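# Slide the wooden crate into the taped bay

## Task

Push or slide the wooden crate until it sits inside the taped bay without ever lifting or tipping it. Then release it and withdraw both grippers from the crate. The crate has to stay in the bay on its own; if it is there only because the robot is holding it, the goal is not met.

## Robot and tools

Robot: two arms, left_arm and right_arm, each ending in a parallel-jaw gripper. All reported poses share one scene frame: origin on the table top midway between the arms, +x out across the table, +z up, and left_arm on the +y side. The names left and right are arm names, not sides of any picture. Printed hand positions can be somewhat off, more so when an arm reaches far.

Gripper axes: the fingers point along the gripper's +z and close along its x. The reported end_effector_position is the point between the pads; fingertips extend 17.5 mm past it. A pure rotation command pivots about that point.

The 18-number row (used by execute_actions and move): nine numbers for left_arm, then nine for right_arm, always all 18 even if one arm is idle, each in [-1, 1]. Per arm: dx, dy, dz, rx, ry, rz, then gripper position, force_limit, speed. The first six are an offset, not a pose: a displacement expressed in that gripper's own axes, counted from its pose in the most recent result that showed it (before any such result in the scene, or in the second and later calls within one reply, from where the arm is when the action begins). 1.0 equals 0.6 m for dx, dy, dz and 180 degrees for rx, ry, rz; the three rotation numbers form a single rotation vector. All-zero offsets are not a pause: they pull the arm back to that reference pose. The gripper numbers are absolute settings: position +1 fully open (50 mm gap), about -0.65 pads touching, -1 to grip (closes until stopped). force_limit -1/0/+1 is roughly 20/102/185 N per pad; speed -1/0/+1 is 20/85/150 mm/s of gap change. To leave a gripper alone, resend its previous three numbers; a 0 is a real command. New force or speed only applies after the position changes by at least 0.01.

Tools:
- execute_actions {actions, pictures}: actions is a list holding at most one item. Empty list: just report the state. {rows, steps}: up to 15 rows, steps 1 to 15 (default 15), each step 1/30 s; each row is one step and the last row repeats if steps exceed rows. Every row is an offset from the same reference pose, not from the row before. {steps} alone: a wait of up to 300 steps measured from the previous result, thinking time included. pictures true/false controls images. A rejected call sends nothing.
- move {target, speed}: target is one 18-number row as above. Each gripper travels in a straight line toward its target; both paths finish together, each 0.5 to 10 s long (cut off at 10 s). speed is top path speed in m/s, 0.002 to 0.5, default 0.25; turning is capped at twice that in rad/s. Finger numbers are sent at the start. Paths do not avoid obstacles or the other arm, and the hand may lag, drift or overshoot speed, especially with a nearly straight arm.
- wait {seconds}: 0 to 10 s, nothing new sent.
- zoom_image {camera, region}: camera is cam_high, cam_left_wrist or cam_right_wrist; region [x0, y0, x1, y1] in pixels of that 504x504 image, at most 504 by 504.
- show_instructions: shows the reference pages; moves nothing.
- finished_scene {scene}: ends and grades the current scene (1 or 2); irreversible.

Motion limits: each control step the commanded pose is clipped to within 70 mm and 16 degrees of the measured pose, so a distant target may need several actions; after an action the arm continues only to its last clipped pose. Position takes priority over orientation when both cannot be met. Joint ranges (rad): waist and upper arm roll, forearm roll, wrist roll -6.283 to 6.283; shoulder -2.250 to 2.250; elbow -2.580 to 2.580; wrist pitch -2.100 to 2.100. The simulation keeps running while you think.

Reading results: the state line gives each gripper's position (m) and quaternion wxyz. A Hand target line shows where the controller is currently driving each gripper. HELD marks steps where some of your row was not sent; a pose unreachable line names an arm whose command the clearance check altered or blocked. The move: line states how it ended (done, off_target, moving, held, fault), which limits acted (paced = pose clipped; held = some steps blocked, after which the arm may move much faster), and each gripper's remaining distance. object_status: 0 moving, 1 stopped while opening, 2 stopped while closing (an object is held), 3 reached the setting or pads met. Opening in mm is about (250 - position_measured) x 0.202. MOTOR HOT appears from 60 °C; at 75 °C an OVER-TEMPERATURE FAULT lets that arm sag. If contact torque reaches a joint's load limit (50.7 N m for the four base joints, 31.9 N m for the three wrist joints), the arm halts 10 s and drops the rest of the call.

Cameras: cam_high (fixed overhead view) plus cam_left_wrist and cam_right_wrist on the hands, each 504x504; calibration intrinsics and extrinsics are supplied and may be slightly off.

Avoid: lifting or tilting the crate (slide it along the table), pushing it off the table or knocking anything off, fast impacts, targets placed deep past a contact (they press harder), arms colliding or pressing on each other, and leaving a hand inside the crate at the end. Loose objects may occasionally get a small external nudge, so check the crate is still in the bay before finishing.

Each tool is called after "Request:" as name(argument=value, ...) on one line, values as JSON.

Reference images:

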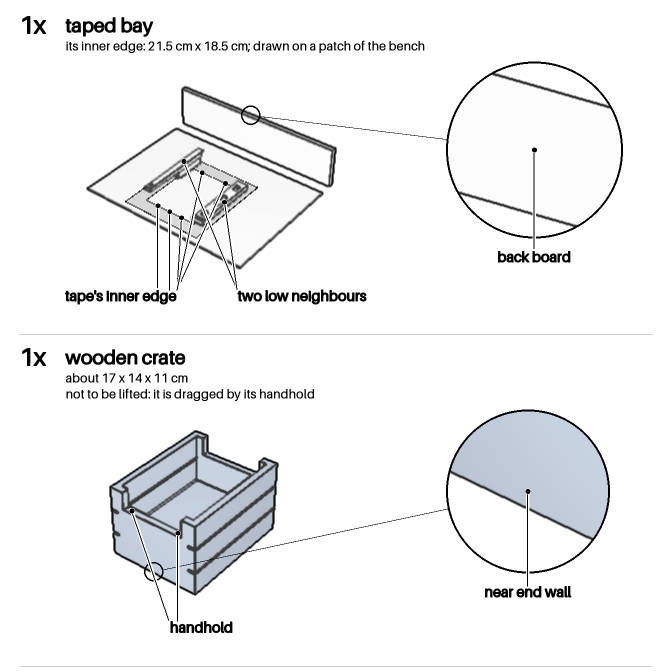

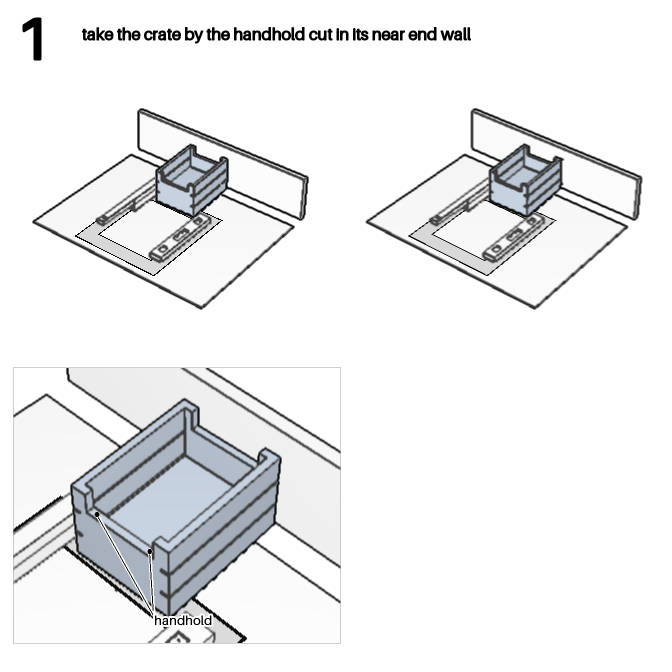

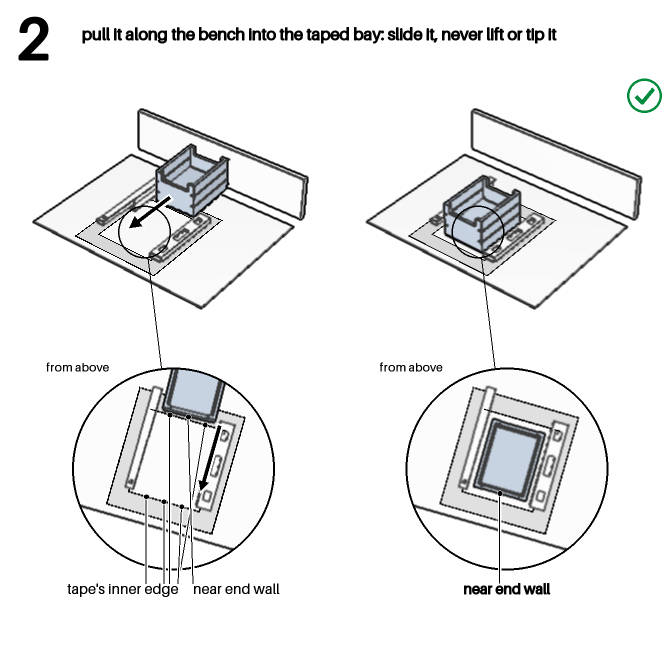

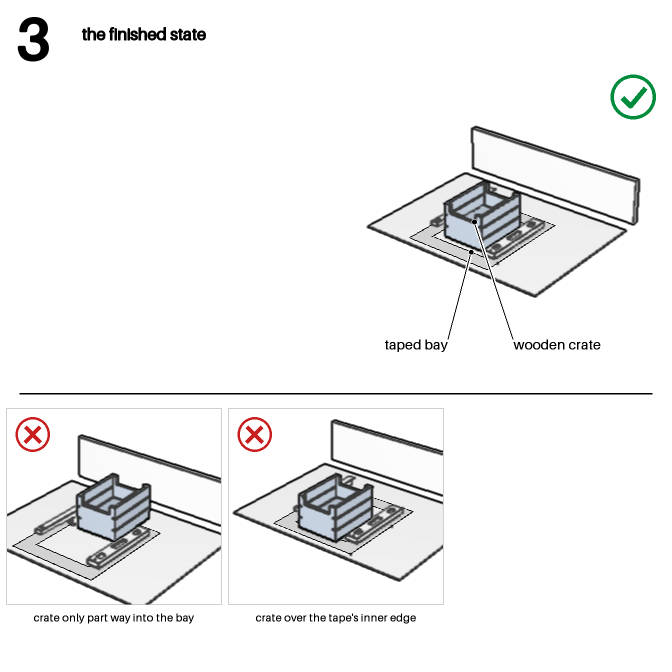

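## Session

Request:
execute_actions(actions=[])

Request:
zoom_image(camera="cam_high", region=[100, 60, 400, 360])

Scene clock: 0.00 s of 4200.00 s.
left_arm: end_effector_position=(+0.5164, +0.7204, +0.1962) position_measured=3 object_status=3 end_effector_quat_wxyz=(-0.018, +0.300, +0.920, +0.251) | right_arm: end_effector_position=(+0.5551, -0.4395, +0.2424) position_measured=3 object_status=3 end_effector_quat_wxyz=(+0.005, -0.251, +0.968, -0.028)
Joint positions: left_arm=[-0.39   0.692 -0.297  1.263 -0.261  0.898  2.215] | right_arm=[ 0.489  0.491 -0.489  1.4    0.288  1.295  3.43 ]
Joint velocities: left_arm=[ 0.001  0.001 -0.001 -0.     0.001  0.001 -0.   ] | right_arm=[-0.     0.001 -0.    -0.     0.    -0.    -0.   ]
Hand target (left_arm): +0.516, +0.720, +0.196; -0.018, +0.300, +0.920, +0.251
Hand target (right_arm): +0.555, -0.439, +0.242; +0.005, -0.251, +0.968, -0.028

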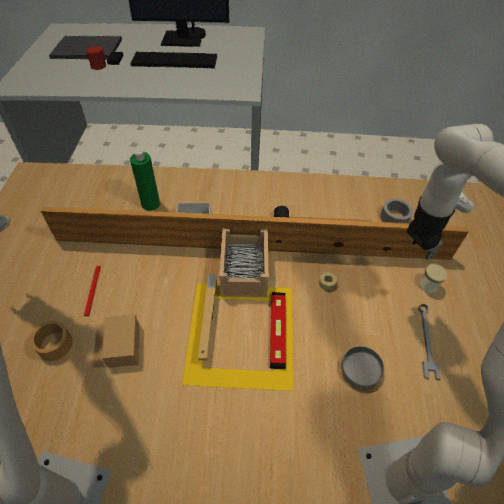

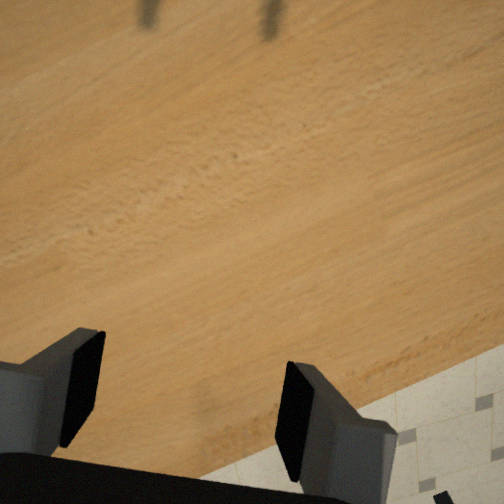

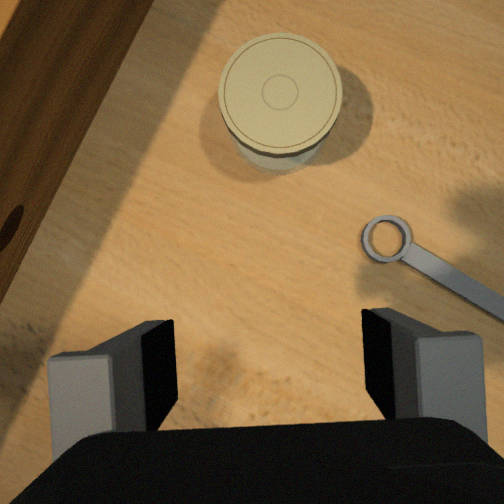

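Region (100, 60, 400, 360) of cam_high's 504x504 image, scaled by 1.680, with more detail than that image has.

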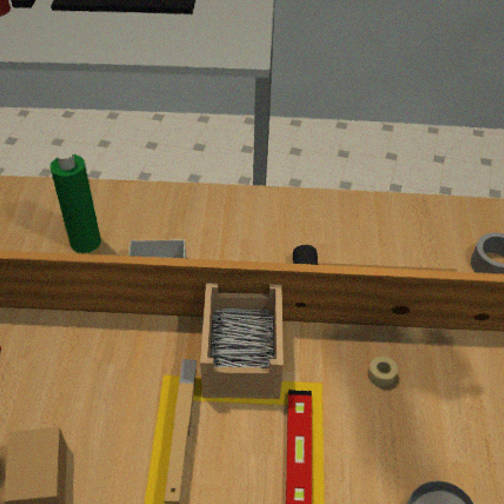

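Request:
move(target=[0,0,0,0,0,0,1,0,0,-0.398,0.736,0.025,-0.017,0,0.161,1,0,0])

Scene clock: 7.13 s of 4200.00 s.
left_arm: end_effector_position=(+0.5164, +0.7204, +0.1962) position_measured=3 object_status=3 end_effector_quat_wxyz=(-0.018, +0.300, +0.920, +0.251) | right_arm: end_effector_position=(+0.5503, +0.0603, +0.2004) position_measured=3 object_status=3 end_effector_quat_wxyz=(+0.005, -0.001, +1.000, -0.000)
Joint positions: left_arm=[-0.39   0.692 -0.297  1.263 -0.261  0.898  2.215] | right_arm=[-0.539  1.085 -0.376  0.334  0.345  1.738  2.289]
Joint velocities: left_arm=[ 0.     0.001  0.    -0.     0.    -0.001  0.   ] | right_arm=[-0.014  0.031  0.006 -0.068  0.002  0.043  0.012]
Hand target (left_arm): +0.516, +0.720, +0.196; -0.018, +0.300, +0.920, +0.251
Hand target (right_arm): +0.550, +0.061, +0.199; +0.005, -0.001, +1.000, -0.001
Off the commanded pose (left_arm): 0.000 m, 0 deg.
Off the commanded pose (right_arm): 0.002 m, 0 deg.
After step 90, 1.47 s passed at rest.
move: done
camera_calibration (this result's frames):
cam_left_wrist: T_world_to_cam=[[-0.895752, 0.400732, 0.192461, 0.116615], [0.443412, 0.774384, 0.451348, -0.835662], [0.0318306, 0.489636, -0.871346, -0.0390584], [0, 0, 0, 1]] pos_world=[0.476244, 0.619516, 0.320697]
cam_right_wrist: T_world_to_cam=[[-0.997393, 0.0611979, -0.0382468, 0.555432], [0.0621004, 0.997808, -0.0228721, -0.0613345], [0.0367632, -0.0251876, -0.999007, 0.34804], [0, 0, 0, 1]] pos_world=[0.544998, 0.0359751, 0.367535]

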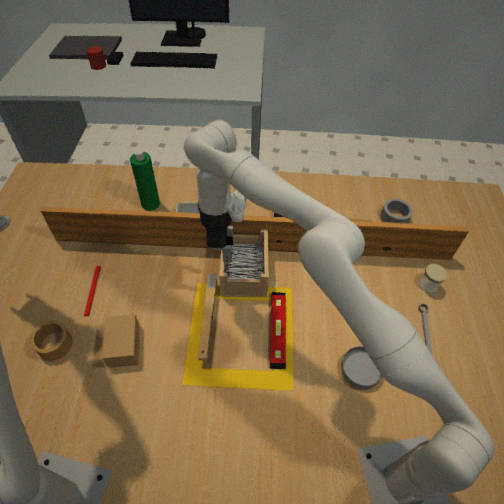

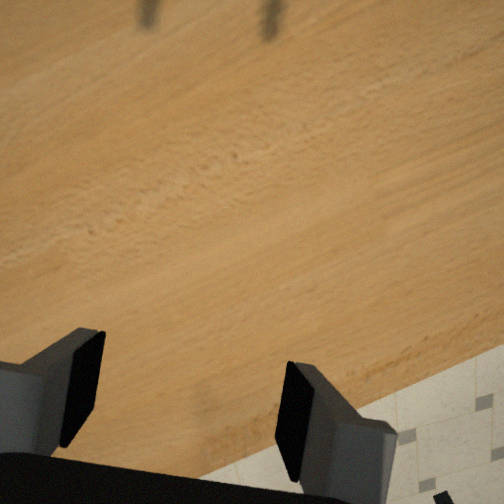

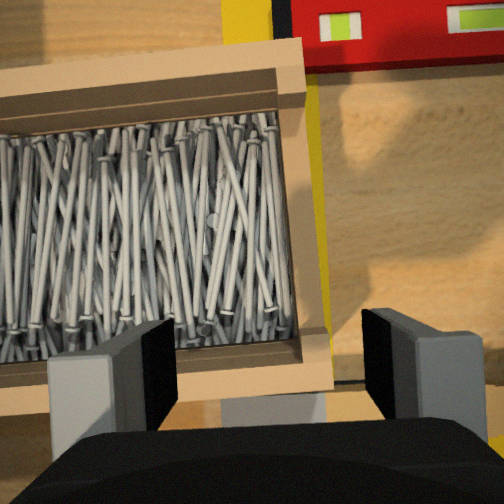

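Request:
move(target=[0,0,0,0,0,0,1,0,0,0.028,-0.078,0.12,0,0,-0.006,1,0,0], speed=0.1)

Request:
move(target=[0,0,0,0,0,0,1,0,0,0,0,0.075,0,0,0,1,0,0], speed=0.03)

Request:
move(target=[0,0,0,0,0,0,1,0,0,0,0,0,0,0,0,-1,-0.3,-0.5])

Scene clock: 13.27 s of 4200.00 s.
left_arm: end_effector_position=(+0.5164, +0.7204, +0.1962) position_measured=3 object_status=3 end_effector_quat_wxyz=(-0.018, +0.300, +0.920, +0.251) | right_arm: end_effector_position=(+0.5337, +0.0135, +0.1279) position_measured=3 object_status=3 end_effector_quat_wxyz=(+0.005, -0.010, +1.000, -0.000)
Joint positions: left_arm=[-0.39   0.692 -0.297  1.263 -0.261  0.898  2.215] | right_arm=[-0.407  0.941 -0.407  0.907  0.343  1.343  2.234]
Joint velocities: left_arm=[0.001 0.002 0.    0.001 0.    0.    0.   ] | right_arm=[ 0.005 -0.008 -0.     0.005  0.    -0.002  0.   ]
Hand target (left_arm): +0.516, +0.720, +0.196; -0.018, +0.300, +0.920, +0.251
Hand target (right_arm): +0.534, +0.013, +0.128; +0.005, -0.010, +1.000, -0.000
Off the commanded pose (left_arm): 0.000 m, 0 deg.
Off the commanded pose (right_arm): 0.001 m, 0 deg.
After step 90, 1.90 s passed at rest.
move: done
camera_calibration (this result's frames):
cam_left_wrist: T_world_to_cam=[[-0.895752, 0.400733, 0.192461, 0.116615], [0.443413, 0.774383, 0.45135, -0.835662], [0.0318328, 0.489637, -0.871345, -0.0390614], [0, 0, 0, 1]] pos_world=[0.476245, 0.619516, 0.320697]
cam_right_wrist: T_world_to_cam=[[-0.998395, 0.0427511, -0.0371549, 0.539629], [0.0436293, 0.998779, -0.0231551, -0.00530746], [0.0361197, -0.024739, -0.999041, 0.275454], [0, 0, 0, 1]] pos_world=[0.529045, -0.0109543, 0.295116]

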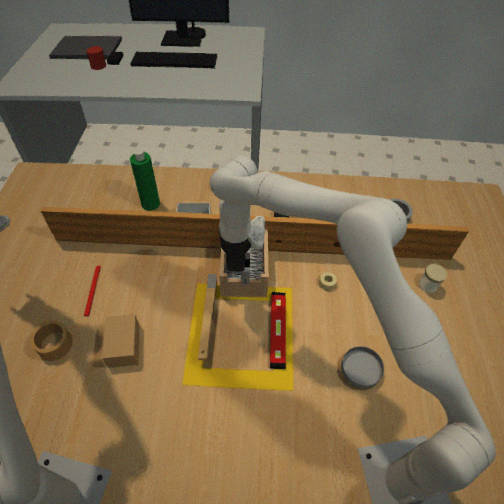

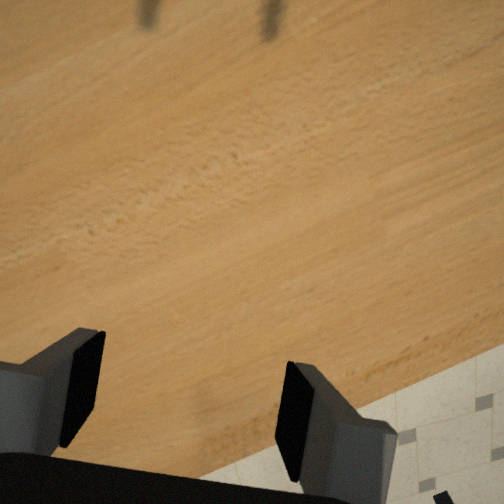

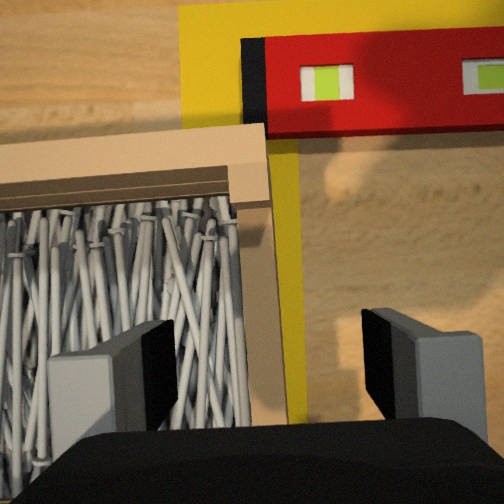

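Scene clock: 15.03 s of 4200.00 s.
left_arm: end_effector_position=(+0.5164, +0.7204, +0.1962) position_measured=3 object_status=3 end_effector_quat_wxyz=(-0.018, +0.300, +0.920, +0.251) | right_arm: end_effector_position=(+0.5341, +0.0133, +0.0829) position_measured=3 object_status=3 end_effector_quat_wxyz=(+0.005, -0.010, +1.000, -0.000)
Joint positions: left_arm=[-0.39   0.692 -0.297  1.263 -0.261  0.898  2.215] | right_arm=[-0.402  0.983 -0.401  0.969  0.358  1.242  2.218]
Joint velocities: left_arm=[ 0.001  0.001 -0.     0.001 -0.    -0.002 -0.001] | right_arm=[ 0.001 -0.     0.    -0.001 -0.    -0.001  0.   ]
Hand target (left_arm): +0.516, +0.720, +0.196; -0.018, +0.300, +0.920, +0.251
Hand target (right_arm): +0.534, +0.013, +0.083; +0.005, -0.010, +1.000, -0.000
Off the commanded pose (left_arm): 0.000 m, 0 deg.
Off the commanded pose (right_arm): 0.000 m, 0 deg.
move: done
camera_calibration (this result's frames):
cam_left_wrist: T_world_to_cam=[[-0.895752, 0.400734, 0.19246, 0.116616], [0.443413, 0.774381, 0.451352, -0.835663], [0.0318353, 0.489639, -0.871344, -0.0390643], [0, 0, 0, 1]] pos_world=[0.476246, 0.619517, 0.320696]
cam_right_wrist: T_world_to_cam=[[-0.998387, 0.0429756, -0.0370955, 0.538346], [0.0438525, 0.99877, -0.0231562, -0.00627541], [0.0360548, -0.0247456, -0.999043, 0.230526], [0, 0, 0, 1]] pos_world=[0.529441, -0.0111636, 0.25013]

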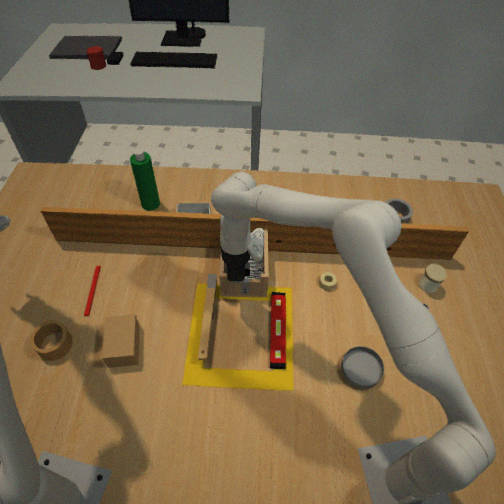

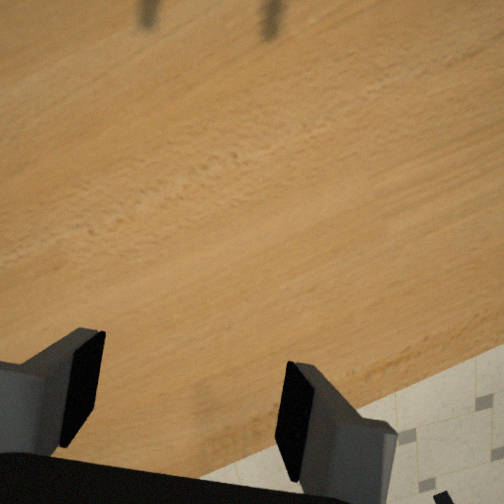

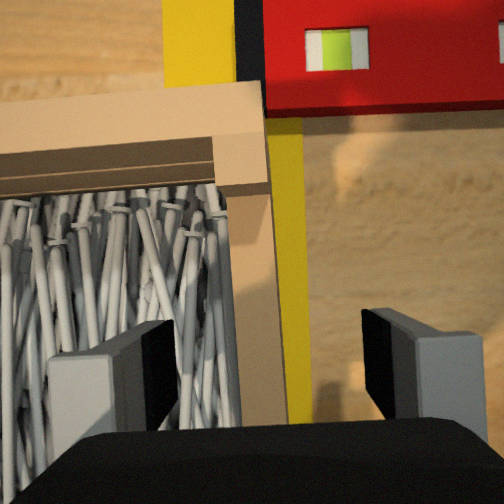

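Scene clock: 16.03 s of 4200.00 s.
left_arm: end_effector_position=(+0.5164, +0.7204, +0.1962) position_measured=3 object_status=3 end_effector_quat_wxyz=(-0.018, +0.300, +0.920, +0.251) | right_arm: end_effector_position=(+0.5348, +0.0135, +0.0830) position_measured=201 object_status=2 end_effector_quat_wxyz=(+0.005, -0.010, +1.000, +0.000)
Joint positions: left_arm=[-0.39   0.692 -0.297  1.263 -0.261  0.898  2.215] | right_arm=[-0.402  0.983 -0.4    0.969  0.358  1.241  2.218]
Joint velocities: left_arm=[ 0.001  0.001  0.    -0.    -0.001 -0.001 -0.   ] | right_arm=[-0.    -0.001 -0.    -0.001 -0.     0.001  0.   ]
Hand target (left_arm): +0.516, +0.720, +0.196; -0.018, +0.300, +0.920, +0.251
Hand target (right_arm): +0.534, +0.013, +0.083; +0.005, -0.010, +1.000, -0.000
Off the commanded pose (left_arm): 0.000 m, 0 deg.
Off the commanded pose (right_arm): 0.001 m, 0 deg.
move: done
camera_calibration (this result's frames):
cam_left_wrist: T_world_to_cam=[[-0.895752, 0.400735, 0.192459, 0.116616], [0.443413, 0.77438, 0.451354, -0.835663], [0.0318375, 0.48964, -0.871343, -0.039067], [0, 0, 0, 1]] pos_world=[0.476247, 0.619517, 0.320696]
cam_right_wrist: T_world_to_cam=[[-0.998333, 0.0430693, -0.0384241, 0.539105], [0.0439417, 0.998788, -0.0221558, -0.00663741], [0.0374233, -0.0238073, -0.999016, 0.22983], [0, 0, 0, 1]] pos_world=[0.529897, -0.0111179, 0.250171]

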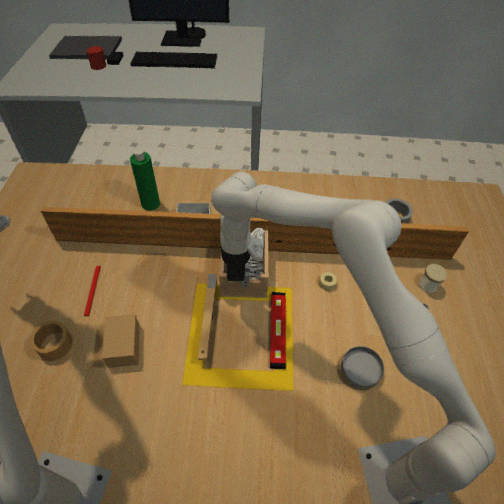

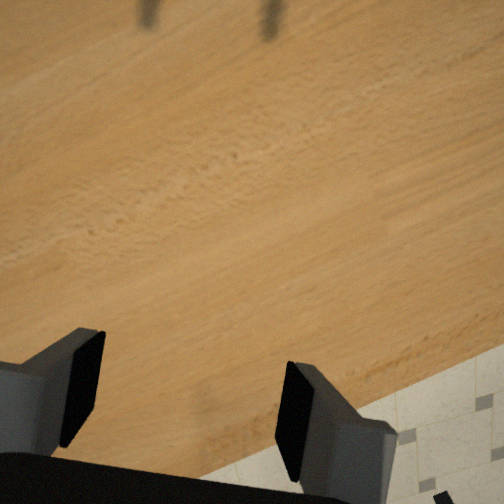

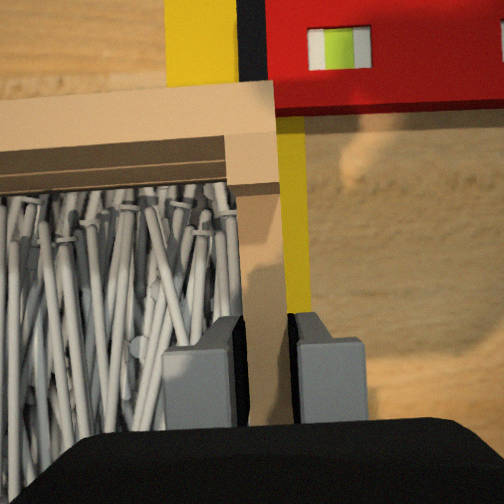

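Request:
move(target=[0,0,0,0,0,0,1,0,0,0.34,0.007,-0.002,0,0,0,-0.22,-0.3,-0.5], speed=0.04)

Scene clock: 23.97 s of 4200.00 s.
left_arm: end_effector_position=(+0.5164, +0.7204, +0.1962) position_measured=3 object_status=3 end_effector_quat_wxyz=(-0.018, +0.300, +0.920, +0.251) | right_arm: end_effector_position=(+0.3332, +0.0133, +0.0829) position_measured=186 object_status=3 end_effector_quat_wxyz=(+0.007, -0.009, +1.000, +0.000)
Joint positions: left_arm=[-0.39   0.692 -0.297  1.263 -0.261  0.898  2.215] | right_arm=[-0.576  0.703 -0.429  1.586  0.359  0.924  1.833]
Joint velocities: left_arm=[-0.     0.001 -0.    -0.001 -0.001  0.001 -0.   ] | right_arm=[-0.     0.    -0.001  0.001  0.004  0.001 -0.002]
Hand target (left_arm): +0.516, +0.720, +0.196; -0.018, +0.300, +0.920, +0.251
Hand target (right_arm): +0.330, +0.013, +0.082; +0.005, -0.010, +1.000, -0.000
Off the commanded pose (left_arm): 0.000 m, 0 deg.
Off the commanded pose (right_arm): 0.003 m, 0 deg.
move: done
camera_calibration (this result's frames):
cam_left_wrist: T_world_to_cam=[[-0.895752, 0.400736, 0.192457, 0.116617], [0.443413, 0.774378, 0.451357, -0.835664], [0.0318401, 0.489642, -0.871342, -0.0390699], [0, 0, 0, 1]] pos_world=[0.476248, 0.619518, 0.320696]
cam_right_wrist: T_world_to_cam=[[-0.998052, 0.0460966, -0.0420443, 0.338018], [0.0470156, 0.998671, -0.0211358, 0.00130288], [0.0410141, -0.0230714, -0.998892, 0.236064], [0, 0, 0, 1]] pos_world=[0.327616, -0.0114363, 0.250041]

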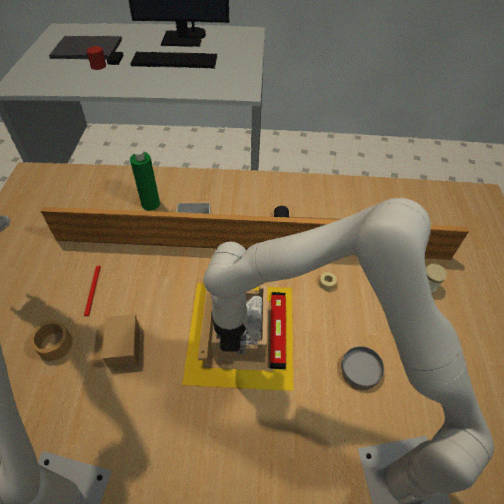

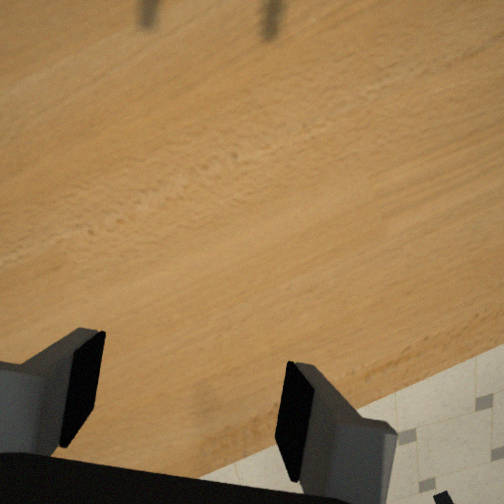

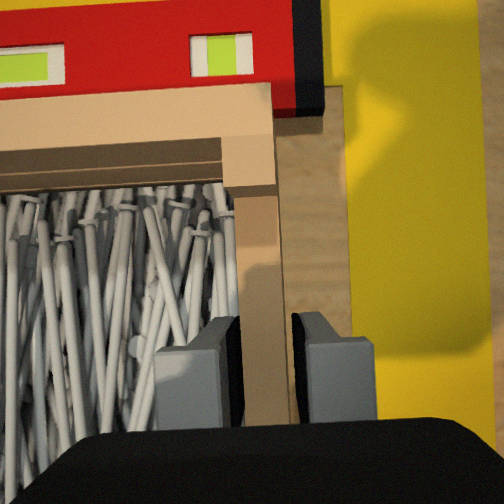

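Good.

Request:
move(target=[0,0,0,0,0,0,1,0,0,0,0,0,0,0,0,1,0,0])

Request:
move(target=[0,0,0,0,0,0,1,0,0,0,0,-0.25,0,0,0,1,0,0], speed=0.15)

Request:
finished_scene(scene=1)

Scene clock: 27.57 s of 4200.00 s.
left_arm: end_effector_position=(+0.5164, +0.7204, +0.1962) position_measured=3 object_status=3 end_effector_quat_wxyz=(-0.018, +0.300, +0.920, +0.251) | right_arm: end_effector_position=(+0.3332, +0.0133, +0.0829) position_measured=3 object_status=3 end_effector_quat_wxyz=(+0.007, -0.009, +1.000, +0.000)
Joint positions: left_arm=[-0.39   0.692 -0.297  1.263 -0.261  0.898  2.215] | right_arm=[-0.575  0.703 -0.429  1.586  0.36   0.924  1.833]
Joint velocities: left_arm=[-0.001  0.001  0.     0.001 -0.001  0.    -0.   ] | right_arm=[-0.001  0.001 -0.001  0.    -0.     0.     0.   ]
Hand target (left_arm): +0.516, +0.720, +0.196; -0.018, +0.300, +0.920, +0.251
Hand target (right_arm): +0.333, +0.013, +0.083; +0.007, -0.009, +1.000, +0.000
Off the commanded pose (left_arm): 0.000 m, 0 deg.
Off the commanded pose (right_arm): 0.000 m, 0 deg.
move: done
camera_calibration (this result's frames):
cam_left_wrist: T_world_to_cam=[[-0.895752, 0.400737, 0.192456, 0.116618], [0.443413, 0.774377, 0.451359, -0.835665], [0.0318424, 0.489643, -0.871341, -0.0390726], [0, 0, 0, 1]] pos_world=[0.476249, 0.619518, 0.320695]
cam_right_wrist: T_world_to_cam=[[-0.998052, 0.0460969, -0.0420457, 0.338019], [0.0470157, 0.998671, -0.0211311, 0.00130067], [0.0410157, -0.0230667, -0.998892, 0.236064], [0, 0, 0, 1]] pos_world=[0.327617, -0.0114353, 0.250042]

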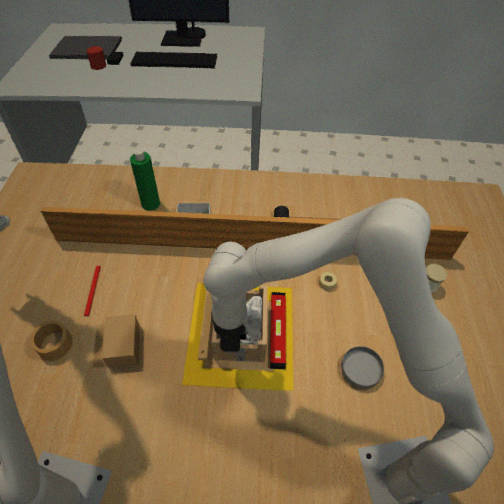

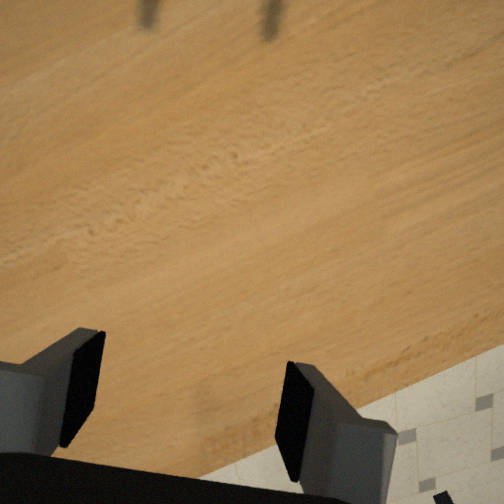

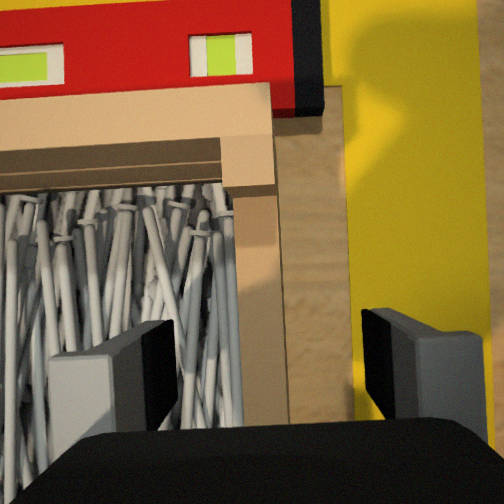

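Scene clock: 28.93 s of 4200.00 s.
left_arm: end_effector_position=(+0.5164, +0.7204, +0.1962) position_measured=3 object_status=3 end_effector_quat_wxyz=(-0.018, +0.300, +0.920, +0.251) | right_arm: end_effector_position=(+0.3310, +0.0137, +0.2328) position_measured=3 object_status=3 end_effector_quat_wxyz=(+0.007, -0.009, +1.000, +0.000)
Joint positions: left_arm=[-0.39   0.692 -0.297  1.263 -0.261  0.898  2.215] | right_arm=[-0.556  0.533 -0.48   1.355  0.259  1.306  1.921]
Joint velocities: left_arm=[ 0.    -0.001 -0.     0.    -0.001  0.     0.   ] | right_arm=[-0.     0.    -0.    -0.001 -0.    -0.    -0.   ]
Hand target (left_arm): +0.516, +0.720, +0.196; -0.018, +0.300, +0.920, +0.251
Hand target (right_arm): +0.331, +0.014, +0.233; +0.007, -0.009, +1.000, +0.000
Off the commanded pose (left_arm): 0.000 m, 0 deg.
Off the commanded pose (right_arm): 0.001 m, 0 deg.
move: done
camera_calibration (this result's frames):
cam_left_wrist: T_world_to_cam=[[-0.895751, 0.400738, 0.192455, 0.116618], [0.443413, 0.774376, 0.451361, -0.835665], [0.0318449, 0.489644, -0.87134, -0.0390756], [0, 0, 0, 1]] pos_world=[0.476251, 0.619519, 0.320695]
cam_right_wrist: T_world_to_cam=[[-0.998082, 0.0453459, -0.0421533, 0.342106], [0.0462624, 0.998708, -0.0210264, 0.0044005], [0.0411454, -0.0229362, -0.99889, 0.385866], [0, 0, 0, 1]] pos_world=[0.325369, -0.0110576, 0.399951]

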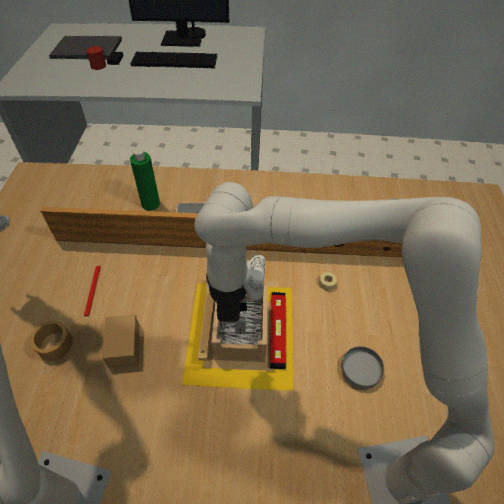

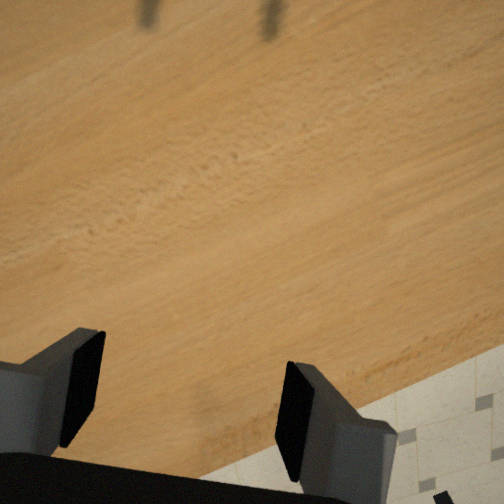

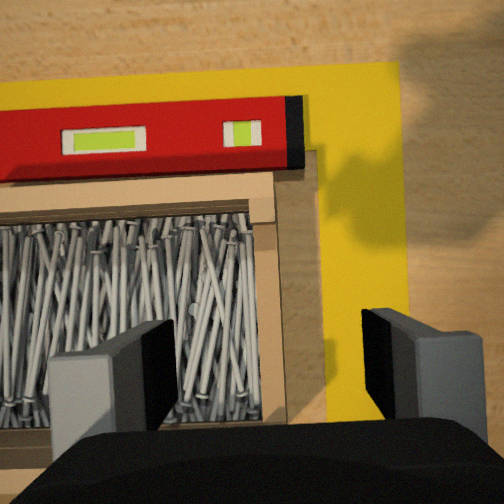

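The scene is finished: the task was done.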